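# Press the red block flush onto the blue block

## Task

Seat the red block all the way down onto the blue block so that it rests flush against it rather than perched on the studs, with both blocks still on the table. The fit is tight, so the two must be closely aligned and pressed firmly. The joined blocks must stay that way with no help from the robot, and at the end the gripper must release and withdraw.

## Robot and tools

Robot: a single six-joint arm (Trossen wxai follower) with a two-finger parallel gripper. There are two fixed head cameras, cam_head_left and cam_head_right, and a hand-mounted cam_wrist. Each image is 504x504 pixels. A person or object may occasionally tug a held part or nudge a loose block.

Frame: the scene frame has its origin on the table top directly under the arm base. +z is up, +x points away from the base, and +y is to the left when facing +x. The base may be slightly tilted relative to the table. end_effector_position (metres) is the point midway between the finger pads, about 3 to 4 cm short of the fingertips. end_effector_quat_wxyz gives the hand orientation. The fingers extend along the gripper's +x axis and close along its y axis. At long reach the reported position can drift from the real one.

execute_actions takes "actions", a list holding either nothing or one item, and an optional boolean "pictures" (images come by default).
- Empty list: sends nothing and reports the current state.
- Move: {"rows": [...], "steps": n}. rows holds 1 to 15 rows, and steps is 1 to 15 (default 15). Each step lasts 1/30 s. Row k is used on step k, and the final row repeats if there are fewer rows than steps. Every row has exactly 7 numbers. The first six are absolute joint target angles in radians, in this order: waist, shoulder, elbow, wrist pitch, wrist yaw, wrist roll. They are not offsets, and they use the same scale as the Joint positions line. The seventh is the gripper opening, from -1 to 1.
- Wait: {"steps": n} with n up to 300. It sends no command and returns once n steps have elapsed since the previous result, and reply time counts toward those steps.
A refused call sends nothing to the robot.

Joint ranges (rad): waist -3.054..3.054, shoulder 0.000..3.142, elbow 0.000..2.356, wrist pitch -1.571..1.571, wrist yaw -1.571..1.571, wrist roll -3.142..3.142. A call is refused if a target lies over 0.010 beyond a range end and also farther out than the joint's current angle. The true ends may sit up to 0.010 either side of these values. A target beyond a true end is clipped there, and the result then reports "joint sent to its limit". That line may refer to an earlier, still-running action. If the line is missing, do not assume there is more room.

Opening: +1 is fully open, a pad gap of 0.088 m. Empty fingers touch at about -0.80, and values down to -1 add nothing further. Closing from fully open takes at least about 0.5 s. grip_measured reports the finger opening on the same scale. Below about +1, the fingers move until grip_measured matches the command. To hold a part, command about 0.07 below grip_measured for a secure grip, or less for a lighter one. Readings can carry a constant offset of up to about 1 mm. When squeezing something hard, they read up to about 3 mm (0.061) narrower than the true pad gap. Parts thinner than about 3 mm get proportionally less force. Force per pad is about 34 to 49 N, with a brief spike at first contact.

Motion: the target sent each step stays within a fixed lead of the measured angle. The lead is 0.211 rad for the waist, shoulder and elbow, 0.213 for wrist pitch, 0.267 for wrist yaw and 0.228 for wrist roll. If the targets would put the hand more than 70 mm from where it is, all of them are pulled back proportionally, so large moves take several calls. Friction can leave joints short of target, especially at long reach, and tiny changes may not register. Read Joint positions after each move. Between calls the arm keeps heading for the last row sent, until it nearly stops moving or a step is HELD. After that, only a new action makes it travel on or push harder. Fingers still in motion finish moving.

Result lines: the state line gives hand pose and linear/angular velocity (m/s, rad/s). Joint positions and Joint velocities list the six joints in order (rad, rad/s), then the pad gap (m, m/s). "joint command not followed" means a clearance check altered or blocked targets; mounting blocks and posts count as part of the arm. HELD marks steps where a row, or part of one, was not delivered. MOTOR HOT appears from 50 °C, because holding loads heats the motors even while idle. At 95 °C an OVER-TEMPERATURE FAULT holds the arm until it cools. If it does not cool within 30 to 60 s, power is cut and the arm and gripper go limp. A torque fault occurs when contact torque reaches a load limit. The limits in N m are: waist 17.6, shoulder 21.8, elbow 21.7, wrist pitch 5.74, wrist yaw 5.72, wrist roll 5.36, with held weight counting toward them. A torque fault stops the arm for 10 s and drops the remainder of that call. Any stop is costly.

zoom_image: "camera" (cam_head_left, cam_head_right or cam_wrist) and "region" [x0, y0, x1, y1] in image pixels from the top-left corner, at most 504 by 504. It returns a sharper crop of that camera's latest image.

read_manual: optional "section" (only "licences"). It returns licence text and does not move anything.

finished_scene: "scene" is the number of the current scene. This cannot be undone. Replying without any tool call ends everything.

Cameras: calibration is given in OpenCV pinhole+radial form, with K, distortion D and T_world_to_cam mapping scene coordinates to camera coordinates. Actual fixed cameras may differ by up to about 2.3 degrees and 9 mm. The wrist camera pose is derived from the joint readings.

Avoid: pushing anything off the table, dropping the red block, slamming, striking objects, and pressing so hard that torque limits trip. Press firmly but steadily, and release before leaving.

Each tool is called by a JSON object that holds its "api" and its "payload", one argument or row to a line.

## Session

{"api": "execute_actions", "payload": {
  "actions": []
}}

Scene clock: 0.00 s of 11933.50 s.
end_effector_position=(+0.1076, -0.0907, +0.2330) grip_measured=+0.853 end_effector_quat_wxyz=(+0.569, +0.517, +0.587, +0.256) end_effector_velocity=(-0.005, +0.001, -0.001) end_effector_angular_velocity=(-0.003, -0.004, +0.026)
Joint positions: [ 0.461  0.724  0.943 -1.484 -0.247  0.642  0.081]
Joint velocities: [-0.002 -0.002 -0.002 -0.022 -0.007 -0.022 -0.   ]
Heat: hottest waist 24 °C (+0.0 °C/min).

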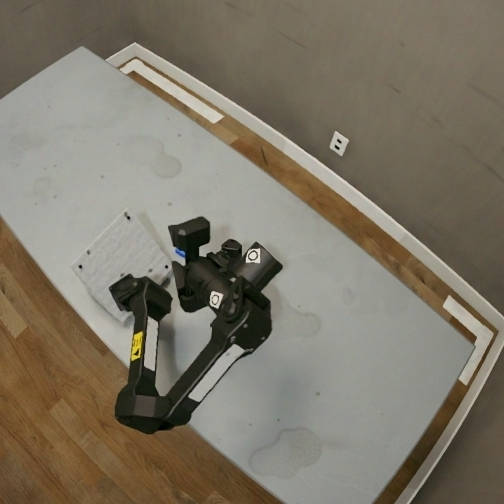

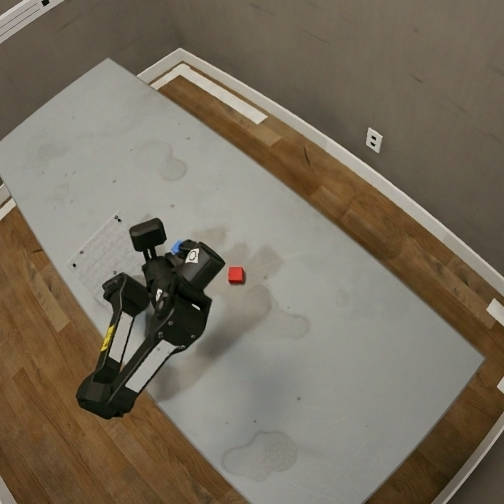

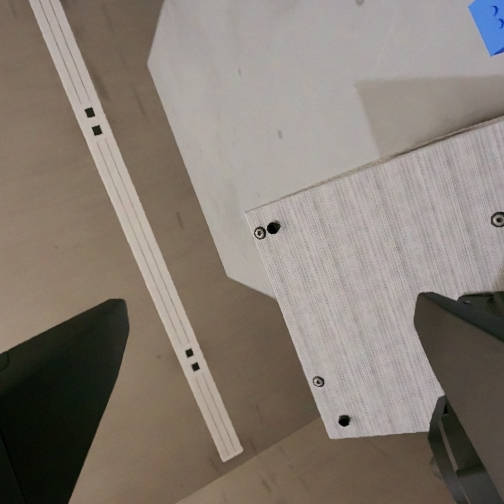

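{"api": "execute_actions", "payload": {
  "actions": [
    {"rows":[[0.286,1.446,1.088,-1.256,0.83,0,1]]}
  ],
  "pictures": false
}}

{"api": "execute_actions", "payload": {
  "actions": [
    {"steps":60}
  ]
}}

Scene clock: 18.83 s of 11933.50 s.
end_effector_position=(+0.2413, -0.1674, +0.1032) grip_measured=+1.000 end_effector_quat_wxyz=(+0.708, -0.003, +0.704, +0.062) end_effector_velocity=(+0.030, -0.078, -0.062) end_effector_angular_velocity=(-0.895, +0.135, +0.368)
Joint positions: [ 0.286  1.424  1.082 -1.258  0.746  0.015  0.088]
Joint velocities: [-0.017  0.344 -0.002  0.007  0.872 -0.139  0.   ]
Heat: hottest waist 24 °C (+0.0 °C/min).
Steps of this call (steps 1 to 90: nothing new was sent; then 15.33 s passed at rest; steps 91 to 105: all 15 steps of this action). Readings (joint positions):
91: [0.445 0.742 0.952 -1.476 -0.223 0.608]
92: [0.409 0.771 0.973 -1.429 -0.158 0.560]
94: [0.351 0.874 1.032 -1.335 -0.026 0.445]
98: [0.299 1.105 1.082 -1.273 0.283 0.186]
105: the state above

Scene clock: 20.83 s of 11933.50 s.
end_effector_position=(+0.2434, -0.1772, +0.1007) grip_measured=+1.000 end_effector_quat_wxyz=(+0.706, -0.040, +0.706, +0.041) end_effector_velocity=(-0.000, +0.003, -0.000) end_effector_angular_velocity=(+0.022, -0.001, -0.014)
Joint positions: [ 0.286  1.439  1.082 -1.258  0.827  0.002  0.088]
Joint velocities: [-0.002 -0.002 -0.002  0.007 -0.022  0.007  0.   ]
Heat: hottest waist 24 °C (+0.0 °C/min).
Steps of this call (steps 1 to 30: the robot went on to your last target; steps 31 to 60: nothing new was sent). Readings (joint positions):
1: [0.286 1.431 1.082 -1.258 0.772 0.012]
2: [0.286 1.433 1.082 -1.258 0.790 0.009]
4: [0.286 1.433 1.082 -1.258 0.810 0.006]
8: [0.286 1.438 1.082 -1.258 0.823 0.003]
60: the state above
The arm was judged still, so your last target was given up. Only a new action makes it travel on or press farther. Fingers that are still opening or closing keep moving.
camera_calibration (this result's frames):
cam_wrist: T_world_to_cam=[[0.0953357, -0.995212, 0.0215381, -0.194887], [-0.926328, -0.0807738, 0.367957, 0.206427], [-0.364455, -0.0550307, -0.929593, 0.245763], [0, 0, 0, 1]] pos_world=[0.299369, -0.163756, 0.156701]

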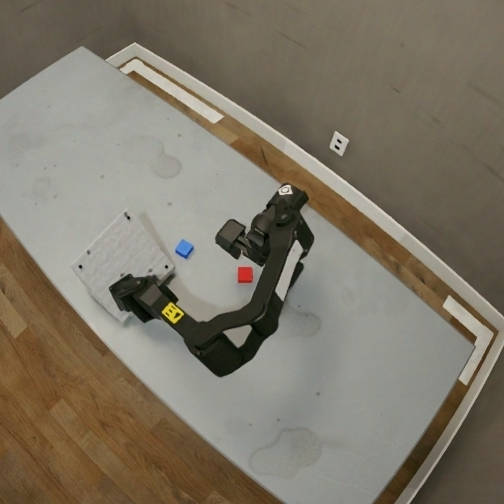

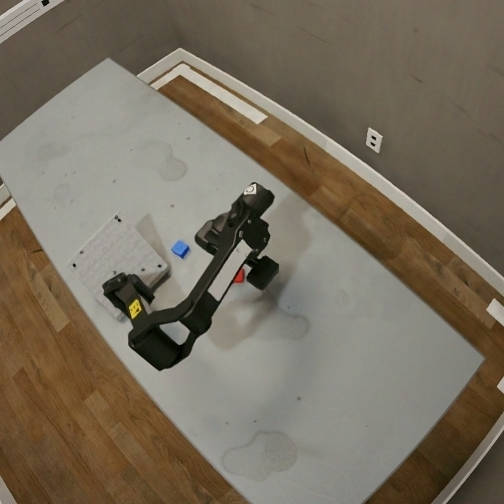

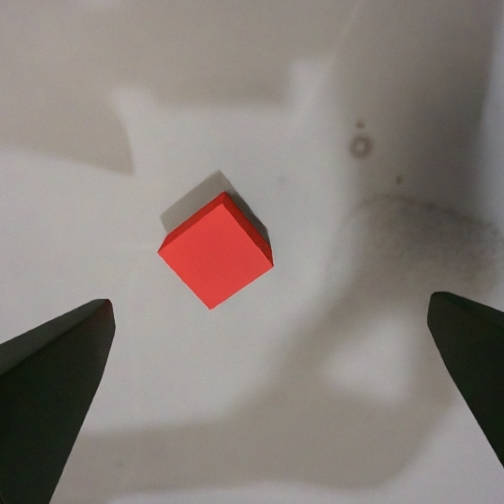

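{"api": "execute_actions", "payload": {
  "actions": [
    {"rows":[[0.27,1.445,1.06,-1.21,0.826,-0.2,1],[0.26,1.445,1.04,-1.17,0.826,-0.4,1],[0.24,1.445,1.01,-1.12,0.826,-0.6,1],[0.22,1.447,0.98,-1.07,0.826,-0.75,1],[0.22,1.447,0.98,-1.07,0.826,-0.75,1],[0.22,1.447,0.98,-1.07,0.826,-0.75,1],[0.22,1.447,0.98,-1.07,0.826,-0.75,1],[0.22,1.447,0.98,-1.07,0.826,-0.75,1],[0.2,1.449,0.95,-1.02,0.826,-0.78,1],[0.19,1.449,0.93,-0.99,0.826,-0.79,1],[0.18,1.449,0.91,-0.96,0.826,-0.8,1],[0.162,1.452,0.884,-0.913,0.826,-0.81,1]]}
  ],
  "pictures": false
}}

{"api": "execute_actions", "payload": {
  "actions": [
    {"steps":30}
  ]
}}

Scene clock: 35.40 s of 11933.50 s.
end_effector_position=(+0.2437, -0.1627, +0.0503) grip_measured=+1.000 end_effector_quat_wxyz=(+0.662, -0.251, +0.661, +0.249) end_effector_velocity=(-0.028, +0.027, -0.065) end_effector_angular_velocity=(+0.000, +0.087, +0.248)
Joint positions: [ 0.17   1.447  0.905 -0.943  0.827 -0.779  0.088]
Joint velocities: [-0.129  0.032 -0.242  0.286 -0.007 -0.344  0.   ]
Heat: hottest waist 25 °C (+1.7 °C/min).
Steps of this call (steps 1 to 90: nothing new was sent; then 11.07 s passed at rest; steps 91 to 105: all 15 steps of this action). Readings (joint positions):
91: [0.284 1.439 1.081 -1.249 0.827 -0.039]
92: [0.279 1.439 1.076 -1.228 0.827 -0.106]
94: [0.259 1.439 1.048 -1.161 0.827 -0.236]
98: [0.225 1.443 0.997 -1.094 0.827 -0.496]
105: the state above

Scene clock: 36.40 s of 11933.50 s.
end_effector_position=(+0.2446, -0.1618, +0.0471) grip_measured=+1.000 end_effector_quat_wxyz=(+0.662, -0.256, +0.657, +0.252) end_effector_velocity=(+0.001, +0.003, -0.000) end_effector_angular_velocity=(+0.021, -0.005, +0.000)
Joint positions: [ 0.163  1.447  0.894 -0.915  0.827 -0.807  0.088]
Joint velocities: [-0.002 -0.002 -0.002  0.007 -0.022 -0.007  0.   ]
Heat: hottest waist 25 °C (+1.6 °C/min).
Steps of this call (steps 1 to 30: the robot went on to your last target). Readings (joint positions):
1: [0.166 1.447 0.899 -0.935 0.827 -0.788]
2: [0.165 1.447 0.896 -0.928 0.827 -0.794]
4: [0.164 1.447 0.895 -0.921 0.827 -0.801]
8: [0.163 1.447 0.894 -0.917 0.827 -0.806]
30: the state above
The arm was judged still, so your last target was given up. Only a new action makes it travel on or press farther. Fingers that are still opening or closing keep moving.
camera_calibration (this result's frames):
cam_wrist: T_world_to_cam=[[0.655297, -0.754775, 0.0300131, -0.276958], [-0.710417, -0.602309, 0.364048, 0.0914569], [-0.256697, -0.259881, -0.930896, 0.137764], [0, 0, 0, 1]] pos_world=[0.281826, -0.118154, 0.103262]

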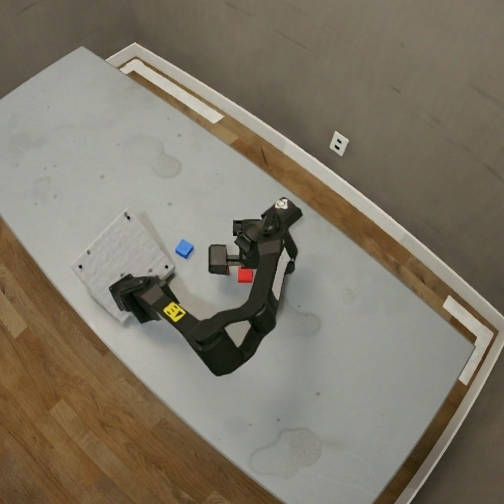

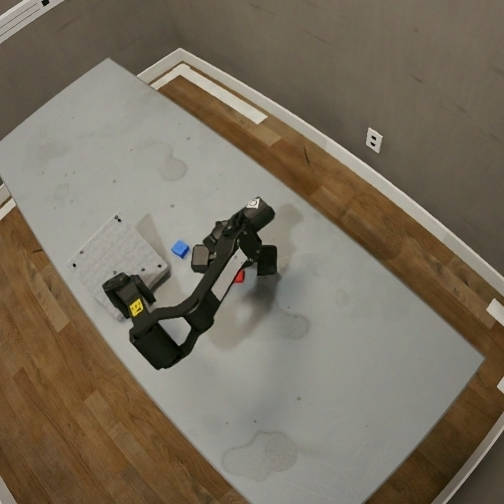

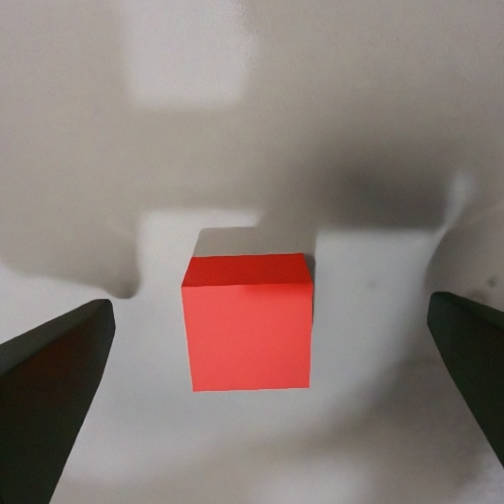

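{"api": "execute_actions", "payload": {
  "actions": [
    {"rows":[[0.155,1.455,0.866,-0.893,0.826,-0.83,0.6],[0.155,1.455,0.866,-0.893,0.826,-0.83,0.6],[0.155,1.455,0.866,-0.893,0.826,-0.83,0.6],[0.155,1.455,0.866,-0.893,0.826,-0.83,0.6],[0.155,1.455,0.866,-0.893,0.826,-0.83,0.4],[0.155,1.455,0.866,-0.893,0.826,-0.83,0.4],[0.155,1.455,0.866,-0.893,0.826,-0.83,-0.28]]}
  ],
  "pictures": false
}}

{"api": "execute_actions", "payload": {
  "actions": [
    {"steps":20}
  ]
}}

{"api": "zoom_image", "payload": {
  "camera": "cam_head_left",
  "region": [140,210,280,310]
}}

Scene clock: 43.03 s of 11933.50 s.
end_effector_position=(+0.2425, -0.1595, +0.0430) grip_measured=-0.176 end_effector_quat_wxyz=(+0.659, -0.260, +0.657, +0.258) end_effector_velocity=(-0.001, -0.000, +0.000) end_effector_angular_velocity=(+0.007, +0.003, +0.022)
Joint positions: [ 0.156  1.448  0.875 -0.895  0.827 -0.828  0.03 ]
Joint velocities: [-0.002 -0.002  0.002 -0.007 -0.007 -0.022  0.006]
Heat: hottest waist 25 °C (+1.4 °C/min).
Steps of this call (steps 1 to 90: nothing new was sent; then 3.13 s passed at rest; steps 91 to 105: all 15 steps of this action). Readings (joint positions):
91: [0.162 1.447 0.891 -0.910 0.827 -0.812]
92: [0.161 1.447 0.887 -0.904 0.827 -0.817]
94: [0.158 1.448 0.880 -0.901 0.827 -0.823]
98: [0.156 1.448 0.875 -0.896 0.827 -0.826]
105: the state above

Scene clock: 43.70 s of 11933.50 s.
end_effector_position=(+0.2425, -0.1595, +0.0430) grip_measured=-0.176 end_effector_quat_wxyz=(+0.659, -0.260, +0.657, +0.258) end_effector_velocity=(-0.008, +0.001, -0.002) end_effector_angular_velocity=(+0.009, +0.033, +0.033)
Joint positions: [ 0.156  1.448  0.875 -0.895  0.827 -0.828  0.03 ]
Joint velocities: [-0.007  0.002 -0.002 -0.037 -0.007 -0.007 -0.   ]
Heat: hottest waist 25 °C (+1.4 °C/min).
Steps of this call (steps 1 to 15: the robot went on to your last target; steps 16 to 20: nothing new was sent). Readings (joint positions):
1: [0.156 1.448 0.875 -0.895 0.827 -0.828]
2: [0.156 1.448 0.875 -0.895 0.827 -0.828]
4: [0.156 1.448 0.875 -0.895 0.827 -0.828]
8: [0.156 1.448 0.875 -0.895 0.827 -0.828]
20: the state above
The arm was judged still, so your last target was given up. Only a new action makes it travel on or press farther. Fingers that are still opening or closing keep moving.
camera_calibration (this result's frames):
cam_wrist: T_world_to_cam=[[0.666942, -0.744604, 0.0274252, -0.274799], [-0.699604, -0.613121, 0.366928, 0.0883704], [-0.256401, -0.263907, -0.929845, 0.133248], [0, 0, 0, 1]] pos_world=[0.279265, -0.11527, 0.0990111]

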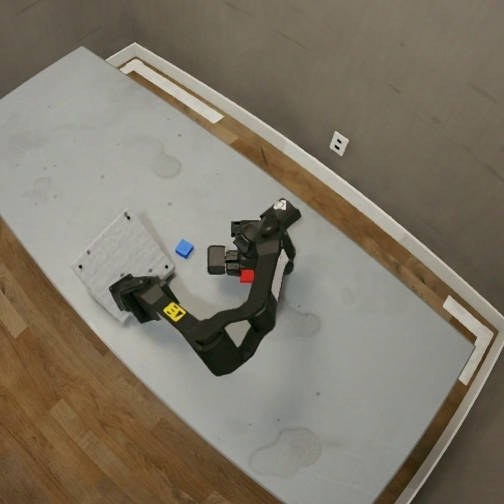

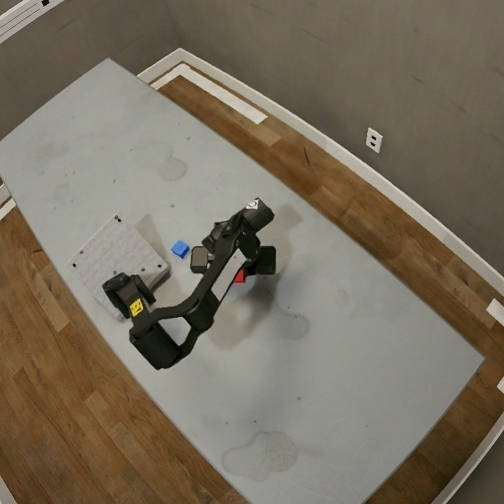

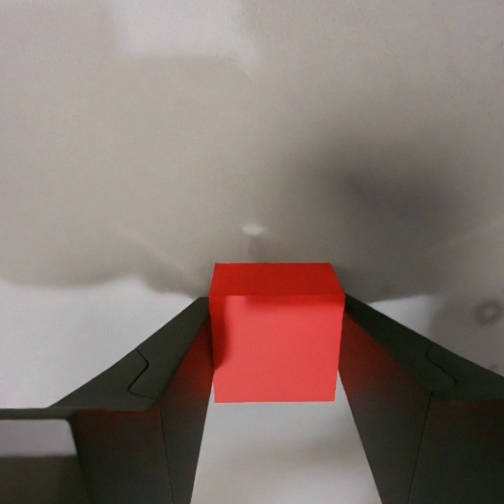

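Region (140, 210, 280, 310) of cam_head_left's 504x504 image, scaled by 3.600, with more detail than that image has; it fills the top 360 rows of this view, and the rest is white.

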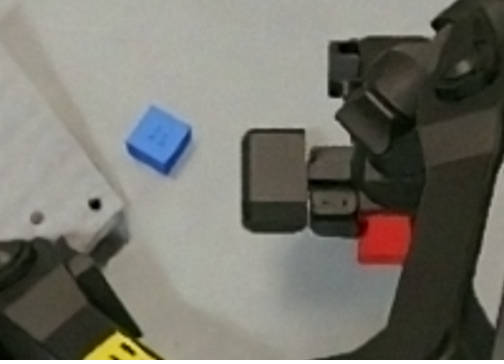

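{"api": "execute_actions", "payload": {
  "actions": [
    {"rows":[[0.2,1.45,0.94,-1.0,0.826,-0.78,-0.28],[0.2,1.45,0.94,-1.0,0.826,-0.78,-0.28],[0.26,1.45,1.0,-1.13,0.82,-0.6,-0.28],[0.26,1.45,1.0,-1.13,0.82,-0.6,-0.28],[0.35,1.47,1.07,-1.27,0.81,0,-0.28]]}
  ],
  "pictures": false
}}

{"api": "execute_actions", "payload": {
  "actions": [
    {"rows":[[0.45,1.53,1.02,-1.25,0.78,0.2,-0.28],[0.45,1.53,1.02,-1.25,0.78,0.2,-0.28],[0.55,1.59,0.97,-1.23,0.75,0.3,-0.28],[0.55,1.59,0.97,-1.23,0.75,0.3,-0.28],[0.65,1.65,0.92,-1.21,0.72,0.4,-0.28],[0.65,1.65,0.92,-1.21,0.72,0.4,-0.28],[0.75,1.71,0.87,-1.19,0.69,0.5,-0.28],[0.75,1.71,0.87,-1.19,0.69,0.5,-0.28],[0.82,1.766,0.815,-1.166,0.667,0.56,-0.28]]}
  ],
  "pictures": false
}}

{"api": "execute_actions", "payload": {
  "actions": [
    {"steps":30}
  ]
}}

Scene clock: 61.07 s of 11933.50 s.
end_effector_position=(+0.2427, -0.1582, +0.1030) grip_measured=-0.176 end_effector_quat_wxyz=(+0.703, -0.089, +0.699, +0.097) end_effector_velocity=(-0.007, +0.003, +0.001) end_effector_angular_velocity=(+0.002, +0.041, -0.657)
Joint positions: [ 0.345  1.463  1.056 -1.263  0.814 -0.066  0.03 ]
Joint velocities: [ 0.012  0.012  0.002 -0.051 -0.007  0.711 -0.   ]
Heat: hottest waist 26 °C (+2.0 °C/min).
Steps of this call (steps 1 to 90: nothing new was sent; then 13.87 s passed at rest; steps 91 to 105: all 15 steps of this action). Readings (joint positions):
91: [0.160 1.448 0.882 -0.914 0.827 -0.819]
92: [0.170 1.449 0.893 -0.944 0.827 -0.809]
94: [0.208 1.450 0.932 -1.036 0.826 -0.711]
98: [0.322 1.457 1.036 -1.206 0.815 -0.456]
105: the state above

Scene clock: 61.57 s of 11933.50 s.
end_effector_position=(+0.1941, -0.0122, +0.1000) grip_measured=-0.176 end_effector_quat_wxyz=(+0.700, -0.095, +0.702, +0.094) end_effector_velocity=(+0.005, +0.016, +0.006) end_effector_angular_velocity=(+0.039, -0.063, -0.154)
Joint positions: [ 0.81   1.757  0.826 -1.172  0.672  0.545  0.03 ]
Joint velocities: [ 0.051  0.002 -0.007  0.066 -0.007  0.154 -0.   ]
Heat: hottest waist 26 °C (+2.0 °C/min).
Steps of this call (steps 1 to 15: all 15 steps of this action). Readings (joint positions):
1: [0.354 1.471 1.054 -1.265 0.813 -0.011]
2: [0.379 1.480 1.052 -1.262 0.807 0.052]
4: [0.457 1.523 1.028 -1.242 0.783 0.172]
8: [0.651 1.646 0.932 -1.208 0.720 0.391]
15: the state above

Scene clock: 62.57 s of 11933.50 s.
end_effector_position=(+0.1940, -0.0106, +0.1005) grip_measured=-0.176 end_effector_quat_wxyz=(+0.702, -0.092, +0.701, +0.092) end_effector_velocity=(-0.004, +0.000, +0.000) end_effector_angular_velocity=(+0.014, +0.019, -0.007)
Joint positions: [ 0.816  1.759  0.826 -1.168  0.67   0.558  0.03 ]
Joint velocities: [-0.002 -0.007 -0.002 -0.007 -0.022  0.007 -0.   ]
Heat: hottest waist 26 °C (+2.0 °C/min).
Steps of this call (steps 1 to 30: the robot went on to your last target). Readings (joint positions):
1: [0.811 1.757 0.826 -1.170 0.672 0.549]
2: [0.813 1.757 0.826 -1.169 0.672 0.551]
4: [0.814 1.758 0.826 -1.169 0.671 0.554]
8: [0.816 1.759 0.826 -1.168 0.671 0.557]
30: the state above
The arm was judged still, so your last target was given up. Only a new action makes it travel on or press farther. Fingers that are still opening or closing keep moving.
camera_calibration (this result's frames):
cam_wrist: T_world_to_cam=[[0.237519, -0.971112, 0.0229235, -0.0517869], [-0.90542, -0.212781, 0.36734, 0.168748], [-0.351851, -0.108006, -0.929804, 0.233707], [0, 0, 0, 1]] pos_world=[0.247318, 0.0108571, 0.156501]

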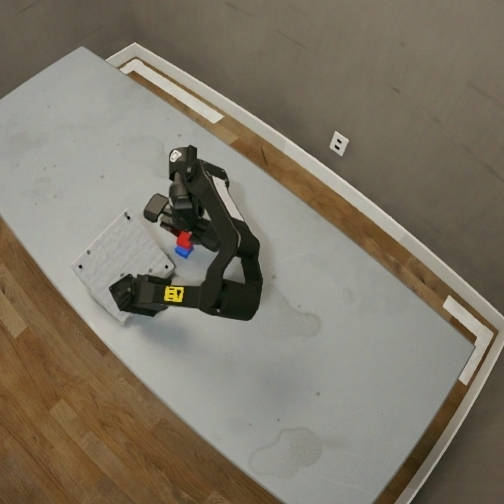

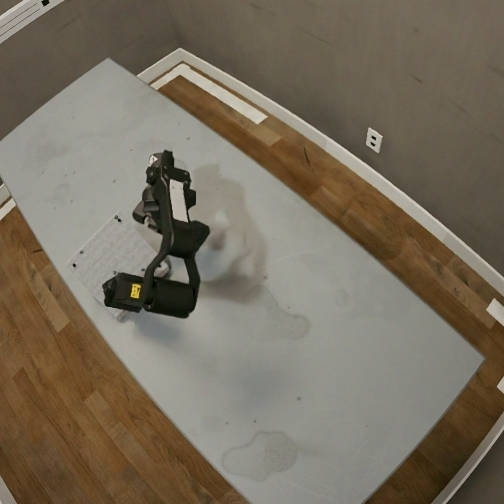

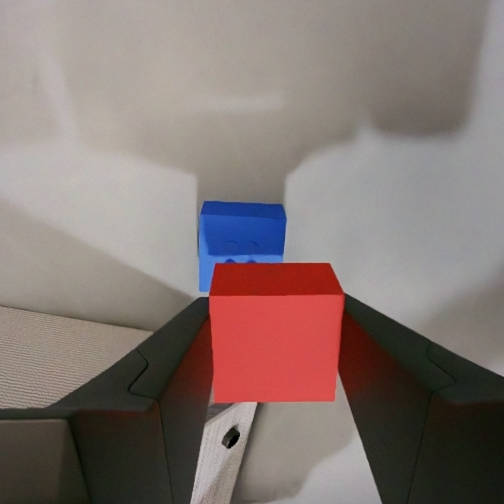

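{"api": "execute_actions", "payload": {
  "actions": [
    {"rows":[[0.80,1.775,0.79,-1.12,0.68,0.55,-0.28],[0.80,1.775,0.79,-1.12,0.68,0.55,-0.28],[0.78,1.787,0.76,-1.06,0.69,0.54,-0.28],[0.78,1.787,0.76,-1.06,0.69,0.54,-0.28],[0.757,1.799,0.734,-1.011,0.702,0.531,-0.28]]}
  ],
  "pictures": false
}}

{"api": "execute_actions", "payload": {
  "actions": [
    {"steps":20}
  ]
}}

{"api": "zoom_image", "payload": {
  "camera": "cam_wrist",
  "region": [180,190,380,330]
}}

Scene clock: 72.00 s of 11933.50 s.
end_effector_position=(+0.1816, -0.0062, +0.0657) grip_measured=-0.176 end_effector_quat_wxyz=(+0.685, -0.082, +0.720, +0.078) end_effector_velocity=(+0.001, -0.003, -0.000) end_effector_angular_velocity=(-0.006, +0.002, +0.019)
Joint positions: [ 0.743  1.8    0.722 -1.028  0.68   0.543  0.03 ]
Joint velocities: [-0.007 -0.002  0.002 -0.007  0.007 -0.022 -0.   ]
Heat: hottest waist 26 °C (+2.0 °C/min).
Steps of this call (steps 1 to 90: nothing new was sent; then 5.93 s passed at rest; steps 91 to 105: all 15 steps of this action). Readings (joint positions):
91: [0.815 1.760 0.822 -1.160 0.671 0.558]
92: [0.811 1.761 0.816 -1.145 0.671 0.557]
94: [0.798 1.769 0.796 -1.103 0.679 0.550]
98: [0.765 1.790 0.753 -1.036 0.693 0.537]
105: the state above

Scene clock: 72.67 s of 11933.50 s.
end_effector_position=(+0.1883, -0.0043, +0.0682) grip_measured=-0.176 end_effector_quat_wxyz=(+0.698, -0.085, +0.707, +0.077) end_effector_velocity=(-0.001, -0.000, +0.000) end_effector_angular_velocity=(+0.004, +0.008, +0.007)
Joint positions: [ 0.753  1.8    0.729 -1.01   0.701  0.533  0.03 ]
Joint velocities: [-0.002 -0.002  0.002 -0.007 -0.007 -0.007 -0.   ]
Heat: hottest waist 26 °C (+2.0 °C/min).
Steps of this call (steps 1 to 20: the robot went on to your last target). Readings (joint positions):
1: [0.743 1.800 0.722 -1.028 0.680 0.543]
2: [0.743 1.800 0.722 -1.028 0.680 0.543]
4: [0.745 1.800 0.722 -1.018 0.691 0.536]
8: [0.753 1.800 0.729 -1.010 0.701 0.533]
20: the state above
camera_calibration (this result's frames):
cam_wrist: T_world_to_cam=[[0.207778, -0.977643, 0.032279, -0.0386764], [-0.906616, -0.180083, 0.381598, 0.176191], [-0.367254, -0.108552, -0.923765, 0.204837], [0, 0, 0, 1]] pos_world=[0.243001, 0.0161528, 0.123235]

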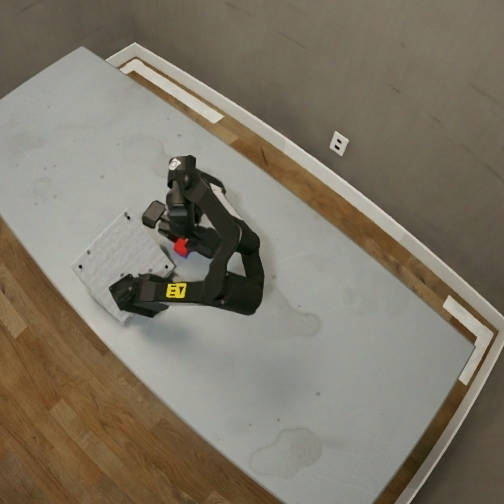

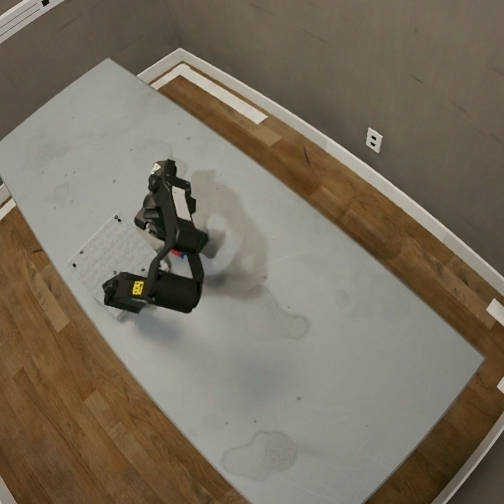

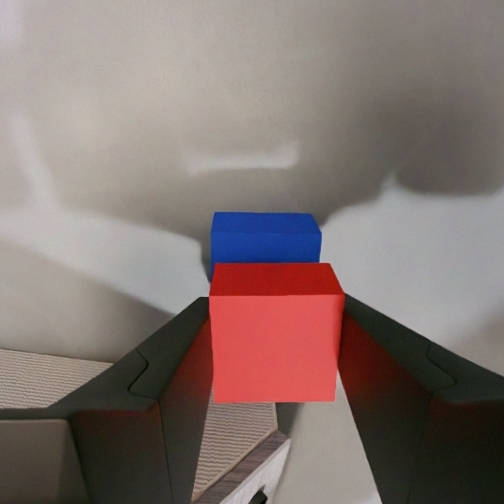

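Region (180, 190, 380, 330) of cam_wrist's 504x504 image, scaled by 2.520, with more detail than that image has; it fills the top 353 rows of this view, and the rest is white.

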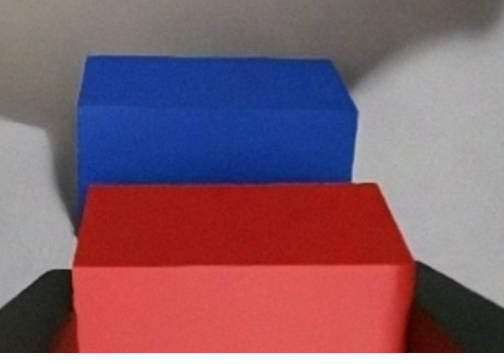

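A tug disturbed it; restore.

{"api": "execute_actions", "payload": {
  "actions": [
    {"rows":[[0.758,1.8,0.752,-1.0,0.702,0.555,-0.28]]}
  ]
}}

{"api": "zoom_image", "payload": {
  "camera": "cam_wrist",
  "region": [180,190,380,330]
}}

Scene clock: 81.83 s of 11933.50 s.
end_effector_position=(+0.1922, -0.0026, +0.0701) grip_measured=-0.176 end_effector_quat_wxyz=(+0.703, -0.071, +0.704, +0.069) end_effector_velocity=(-0.001, -0.000, -0.000) end_effector_angular_velocity=(+0.001, +0.011, -0.004)
Joint positions: [ 0.754  1.8    0.739 -1.002  0.701  0.553  0.03 ]
Joint velocities: [-0.002  0.002  0.002 -0.007 -0.007  0.007 -0.   ]
Heat: hottest waist 26 °C (+2.0 °C/min).
Steps of this call (steps 1 to 15: the robot went on to your last target; steps 16 to 90: nothing new was sent; then 5.67 s passed at rest; steps 91 to 105: all 15 steps of this action). Readings (joint positions):
91: [0.753 1.800 0.730 -1.010 0.701 0.535]
92: [0.754 1.800 0.731 -1.009 0.701 0.540]
94: [0.754 1.800 0.735 -1.005 0.701 0.546]
98: [0.754 1.800 0.739 -1.003 0.701 0.551]
105: the state above
camera_calibration (this result's frames):
cam_wrist: T_world_to_cam=[[0.177816, -0.983735, 0.0254398, -0.0316295], [-0.915662, -0.155931, 0.370471, 0.181969], [-0.360479, -0.0891702, -0.928495, 0.207303], [0, 0, 0, 1]] pos_world=[0.246975, 0.0157448, 0.12587]

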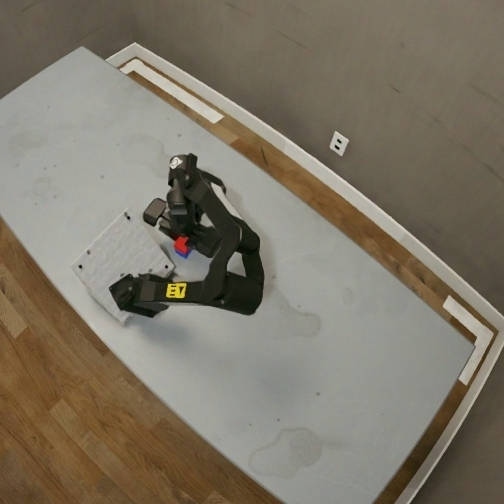

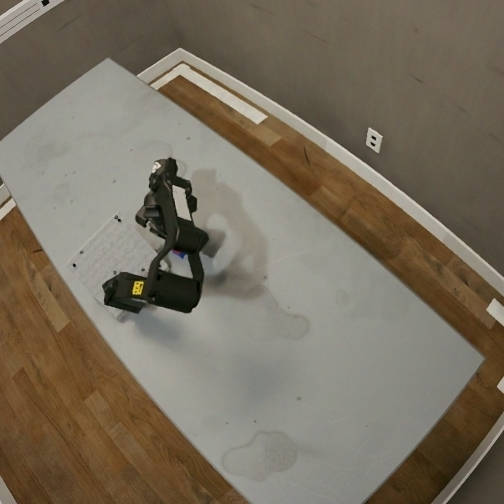

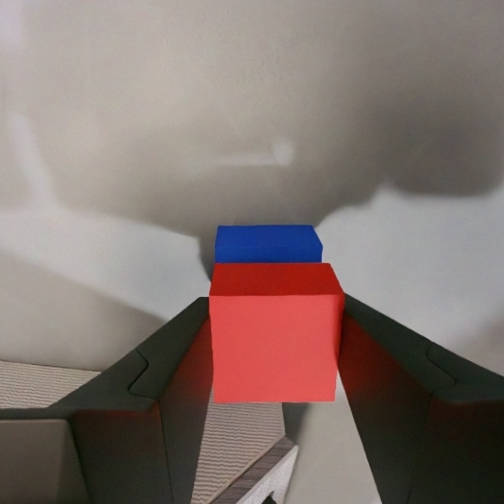

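Region (180, 190, 380, 330) of cam_wrist's 504x504 image, scaled by 2.520, with more detail than that image has; it fills the top 353 rows of this view, and the rest is white.

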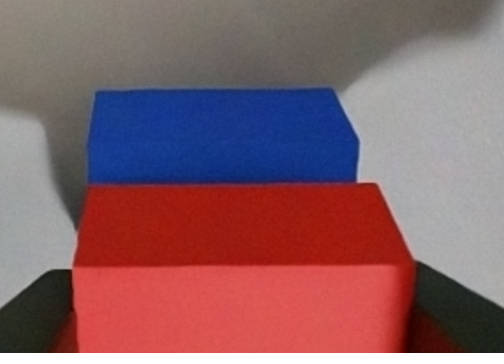

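{"api": "execute_actions", "payload": {
  "actions": [
    {"rows":[[0.741,1.816,0.724,-0.975,0.709,0.532,-0.28]]}
  ]
}}

{"api": "zoom_image", "payload": {
  "camera": "cam_wrist",
  "region": [180,190,380,330]
}}

Scene clock: 88.63 s of 11933.50 s.
end_effector_position=(+0.1939, -0.0014, +0.0662) grip_measured=-0.176 end_effector_quat_wxyz=(+0.703, -0.071, +0.704, +0.071) end_effector_velocity=(-0.001, +0.001, -0.001) end_effector_angular_velocity=(+0.007, +0.005, -0.011)
Joint positions: [ 0.742  1.809  0.734 -0.977  0.706  0.534  0.03 ]
Joint velocities: [-0.002  0.002 -0.002  0.007 -0.007  0.007  0.   ]
Heat: hottest waist 27 °C (+2.0 °C/min).
Steps of this call (steps 1 to 15: the robot went on to your last target; steps 16 to 130: nothing new was sent; then 1.97 s passed at rest; steps 131 to 145: all 15 steps of this action). Readings (joint positions):
131: [0.754 1.804 0.746 -0.997 0.701 0.552]
132: [0.751 1.804 0.744 -0.990 0.702 0.546]
134: [0.745 1.806 0.740 -0.983 0.704 0.540]
138: [0.742 1.809 0.735 -0.979 0.705 0.536]
145: the state above
camera_calibration (this result's frames):
cam_wrist: T_world_to_cam=[[0.180188, -0.983343, 0.0238278, -0.030973], [-0.915463, -0.158791, 0.369746, 0.185145], [-0.359804, -0.0884375, -0.928827, 0.204348], [0, 0, 0, 1]] pos_world=[0.248599, 0.0170142, 0.122086]

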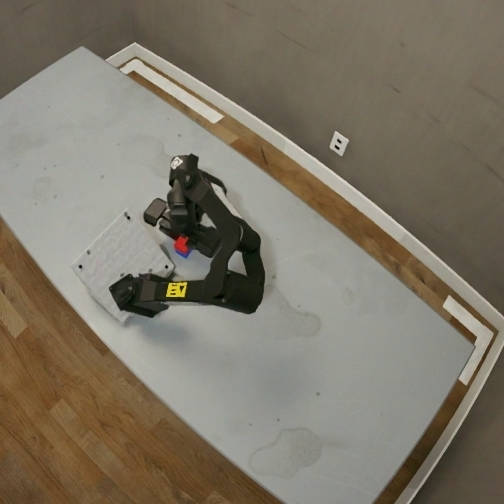

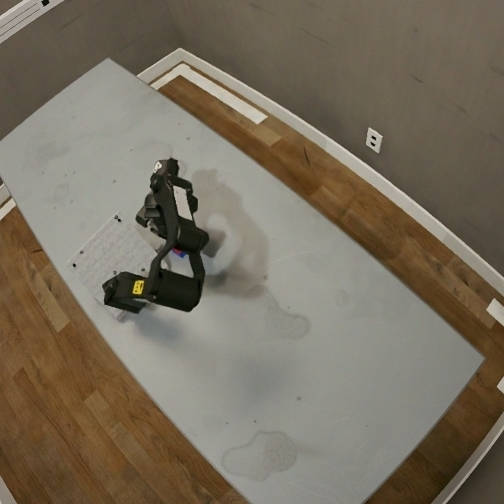

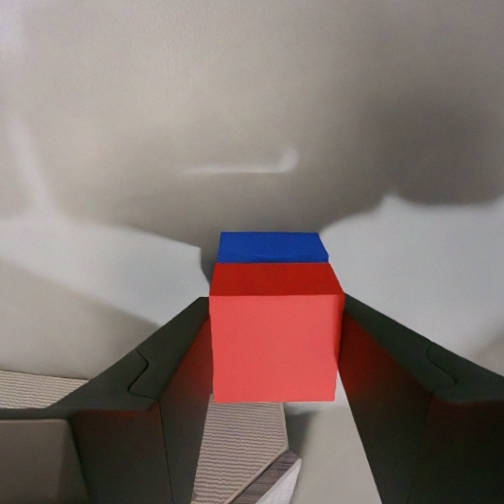

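Region (180, 190, 380, 330) of cam_wrist's 504x504 image, scaled by 2.520, with more detail than that image has; it fills the top 353 rows of this view, and the rest is white.

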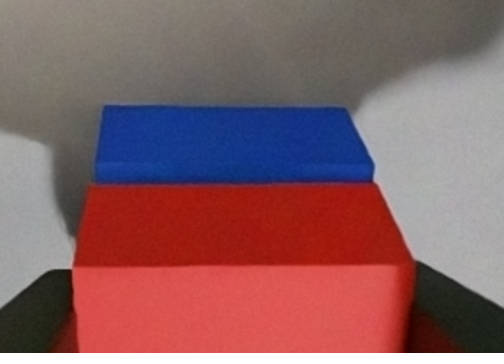

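{"api": "execute_actions", "payload": {
  "actions": [
    {"rows":[[0.741,1.816,0.724,-0.975,0.714,0.548,-0.28],[0.741,1.816,0.724,-0.975,0.714,0.548,-0.28],[0.741,1.816,0.724,-0.975,0.714,0.548,-0.28],[0.741,1.816,0.724,-0.975,0.714,0.548,-0.28],[0.741,1.816,0.724,-0.975,0.714,0.548,-0.28],[0.738,1.817,0.721,-0.97,0.715,0.542,-0.28],[0.735,1.817,0.718,-0.964,0.717,0.538,-0.28],[0.735,1.817,0.718,-0.964,0.717,0.538,-0.28],[0.732,1.818,0.715,-0.958,0.718,0.535,-0.28]]}
  ]
}}

{"api": "zoom_image", "payload": {
  "camera": "cam_wrist",
  "region": [180,190,380,330]
}}

Scene clock: 96.77 s of 11933.50 s.
end_effector_position=(+0.1947, -0.0017, +0.0640) grip_measured=-0.176 end_effector_quat_wxyz=(+0.705, -0.068, +0.703, +0.065) end_effector_velocity=(+0.000, +0.004, -0.000) end_effector_angular_velocity=(+0.027, +0.004, +0.006)
Joint positions: [ 0.735  1.81   0.728 -0.963  0.714  0.538  0.03 ]
Joint velocities: [-0.002 -0.002 -0.002  0.022 -0.022 -0.022 -0.   ]
Heat: hottest waist 27 °C (+2.0 °C/min).
Steps of this call (steps 1 to 15: the robot went on to your last target; steps 16 to 90: nothing new was sent; then 4.63 s passed at rest; steps 91 to 105: all 15 steps of this action). Readings (joint positions):
91: [0.742 1.809 0.734 -0.977 0.706 0.535]
92: [0.742 1.809 0.734 -0.977 0.708 0.538]
94: [0.742 1.809 0.734 -0.977 0.709 0.542]
98: [0.739 1.809 0.731 -0.971 0.712 0.543]
105: the state above
camera_calibration (this result's frames):
cam_wrist: T_world_to_cam=[[0.167614, -0.985465, 0.0276375, -0.0292247], [-0.919131, -0.14607, 0.365871, 0.187573], [-0.356516, -0.0867276, -0.930255, 0.201956], [0, 0, 0, 1]] pos_world=[0.249303, 0.016114, 0.12005]

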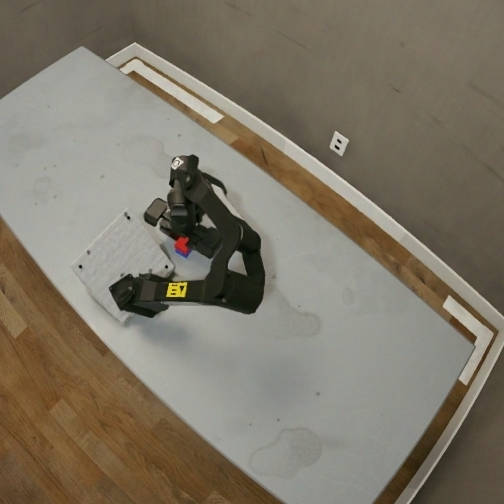

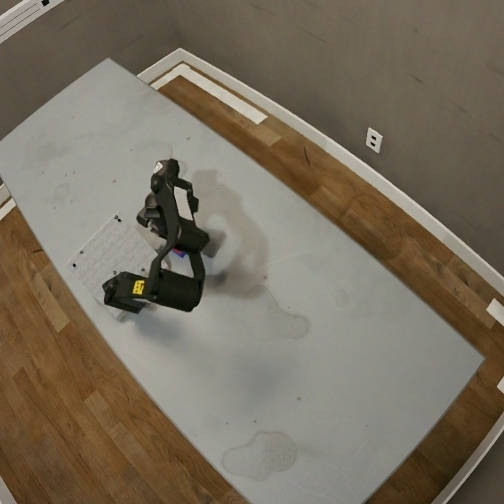

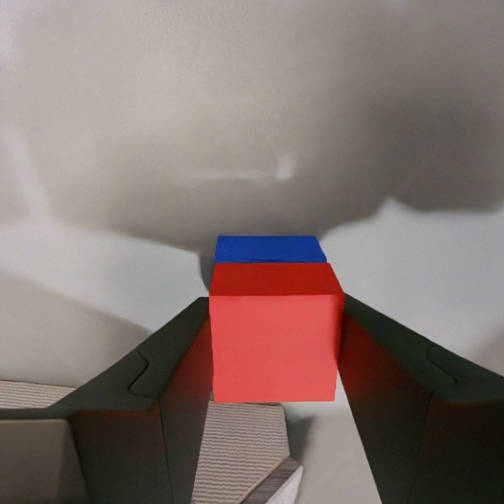

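Region (180, 190, 380, 330) of cam_wrist's 504x504 image, scaled by 2.520, with more detail than that image has; it fills the top 353 rows of this view, and the rest is white.

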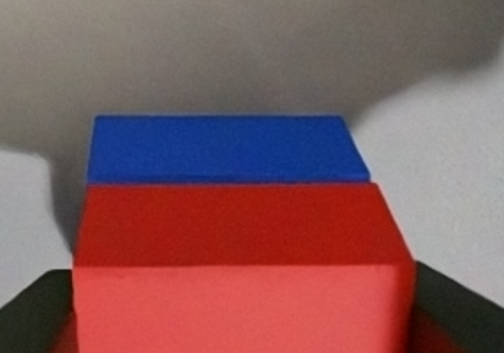

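Slightly overshot; undo yaw partly and press.

{"api": "execute_actions", "payload": {
  "actions": [
    {"rows":[[0.734,1.818,0.716,-0.962,0.708,0.535,-0.3],[0.734,1.818,0.716,-0.962,0.708,0.535,-0.3],[0.734,1.818,0.716,-0.962,0.708,0.535,-0.3],[0.734,1.818,0.716,-0.962,0.708,0.535,-0.3],[0.734,1.818,0.716,-0.962,0.708,0.535,-0.3],[0.728,1.822,0.709,-0.96,0.711,0.533,-0.3],[0.722,1.826,0.702,-0.957,0.712,0.531,-0.3],[0.716,1.83,0.695,-0.954,0.713,0.53,-0.3],[0.71,1.834,0.688,-0.951,0.714,0.529,-0.3]]}
  ]
}}

{"api": "zoom_image", "payload": {
  "camera": "cam_wrist",
  "region": [180,190,380,330]
}}

Scene clock: 103.17 s of 11933.50 s.
end_effector_position=(+0.1929, -0.0018, +0.0623) grip_measured=-0.176 end_effector_quat_wxyz=(+0.704, -0.071, +0.704, +0.067) end_effector_velocity=(-0.004, -0.002, -0.000) end_effector_angular_velocity=(-0.006, +0.019, +0.020)
Joint positions: [ 0.733  1.811  0.72  -0.958  0.714  0.532  0.03 ]
Joint velocities: [-0.002 -0.002 -0.002 -0.022 -0.007 -0.007 -0.   ]
Heat: hottest waist 27 °C (+2.0 °C/min).
Steps of this call (steps 1 to 15: the robot went on to your last target; steps 16 to 90: nothing new was sent; then 2.90 s passed at rest; steps 91 to 105: all 15 steps of this action). Readings (joint positions):
91: [0.735 1.810 0.727 -0.962 0.714 0.537]
92: [0.735 1.810 0.727 -0.962 0.714 0.537]
94: [0.735 1.810 0.727 -0.962 0.714 0.537]
98: [0.734 1.811 0.724 -0.961 0.714 0.535]
105: the state above
camera_calibration (this result's frames):
cam_wrist: T_world_to_cam=[[0.175284, -0.9841, 0.0286823, -0.0304856], [-0.916566, -0.152481, 0.36967, 0.185855], [-0.359418, -0.0910865, -0.92872, 0.200193], [0, 0, 0, 1]] pos_world=[0.247645, 0.0165733, 0.118093]

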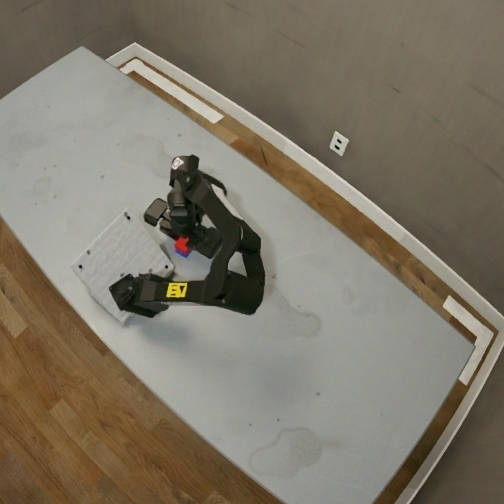

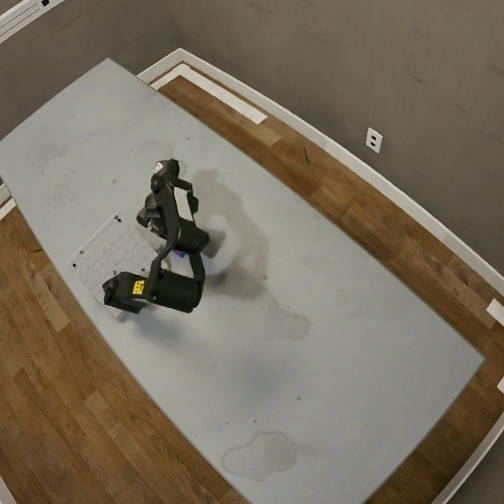

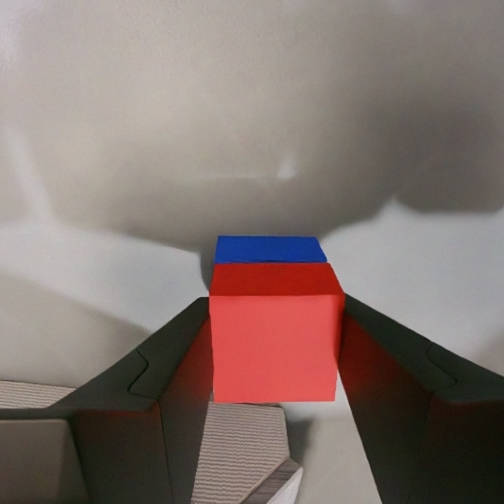

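Region (180, 190, 380, 330) of cam_wrist's 504x504 image, scaled by 2.520, with more detail than that image has; it fills the top 353 rows of this view, and the rest is white.

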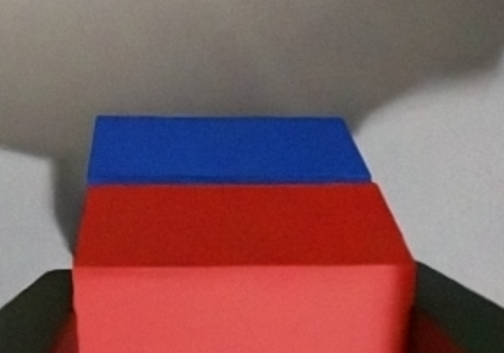

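{"api": "execute_actions", "payload": {
  "actions": [
    {"rows":[[0.742,1.81,0.741,-0.968,0.707,0.54,-0.3]]}
  ]
}}

{"api": "zoom_image", "payload": {
  "camera": "cam_wrist",
  "region": [180,190,380,330]
}}

Scene clock: 107.60 s of 11933.50 s.
end_effector_position=(+0.1941, -0.0013, +0.0645) grip_measured=-0.176 end_effector_quat_wxyz=(+0.705, -0.069, +0.703, +0.067) end_effector_velocity=(+0.003, +0.004, +0.001) end_effector_angular_velocity=(+0.019, -0.012, -0.008)
Joint positions: [ 0.738  1.81   0.728 -0.965  0.711  0.538  0.03 ]
Joint velocities: [ 0.002 -0.002  0.002  0.022 -0.007 -0.007 -0.   ]
Heat: hottest waist 27 °C (+2.0 °C/min).
Steps of this call (steps 1 to 15: the robot went on to your last target; steps 16 to 90: nothing new was sent; then 0.93 s passed at rest; steps 91 to 105: all 15 steps of this action). Readings (joint positions):
91: [0.735 1.810 0.723 -0.958 0.714 0.532]
92: [0.737 1.810 0.725 -0.959 0.714 0.532]
94: [0.738 1.810 0.726 -0.961 0.712 0.535]
98: [0.738 1.810 0.727 -0.965 0.711 0.537]
105: the state above
camera_calibration (this result's frames):
cam_wrist: T_world_to_cam=[[0.171273, -0.984887, 0.0257466, -0.0292805], [-0.918175, -0.150087, 0.366646, 0.186686], [-0.35724, -0.0864364, -0.930004, 0.202436], [0, 0, 0, 1]] pos_world=[0.248744, 0.016679, 0.120572]

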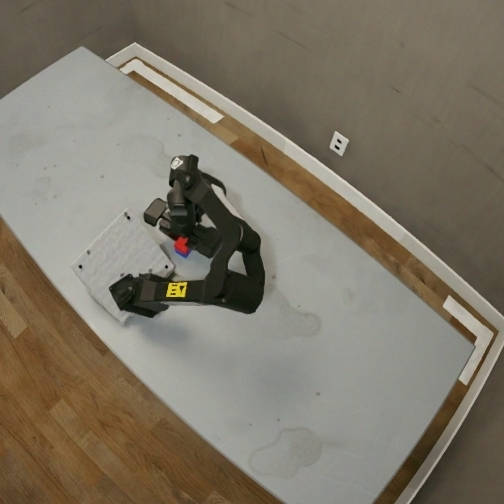

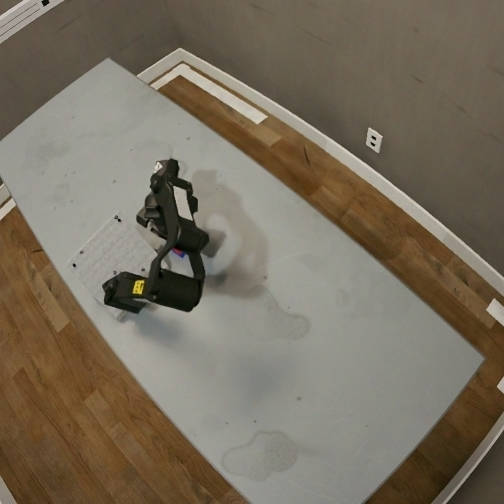

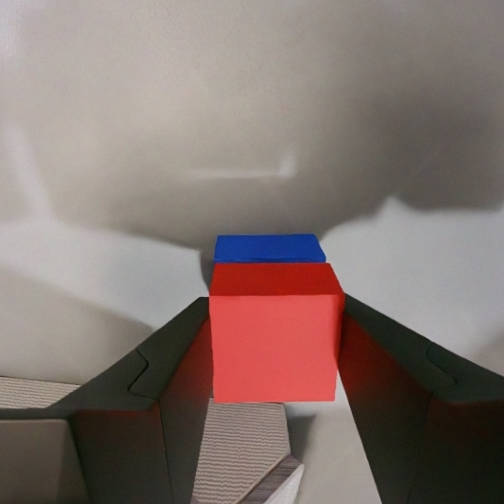

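Region (180, 190, 380, 330) of cam_wrist's 504x504 image, scaled by 2.520, with more detail than that image has; it fills the top 353 rows of this view, and the rest is white.

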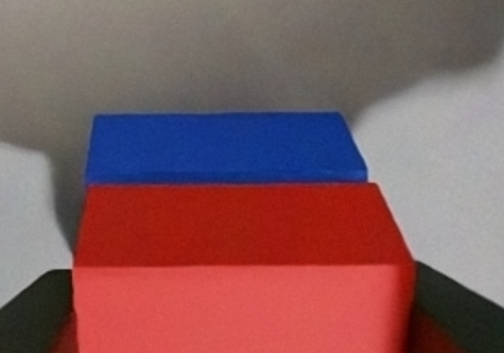

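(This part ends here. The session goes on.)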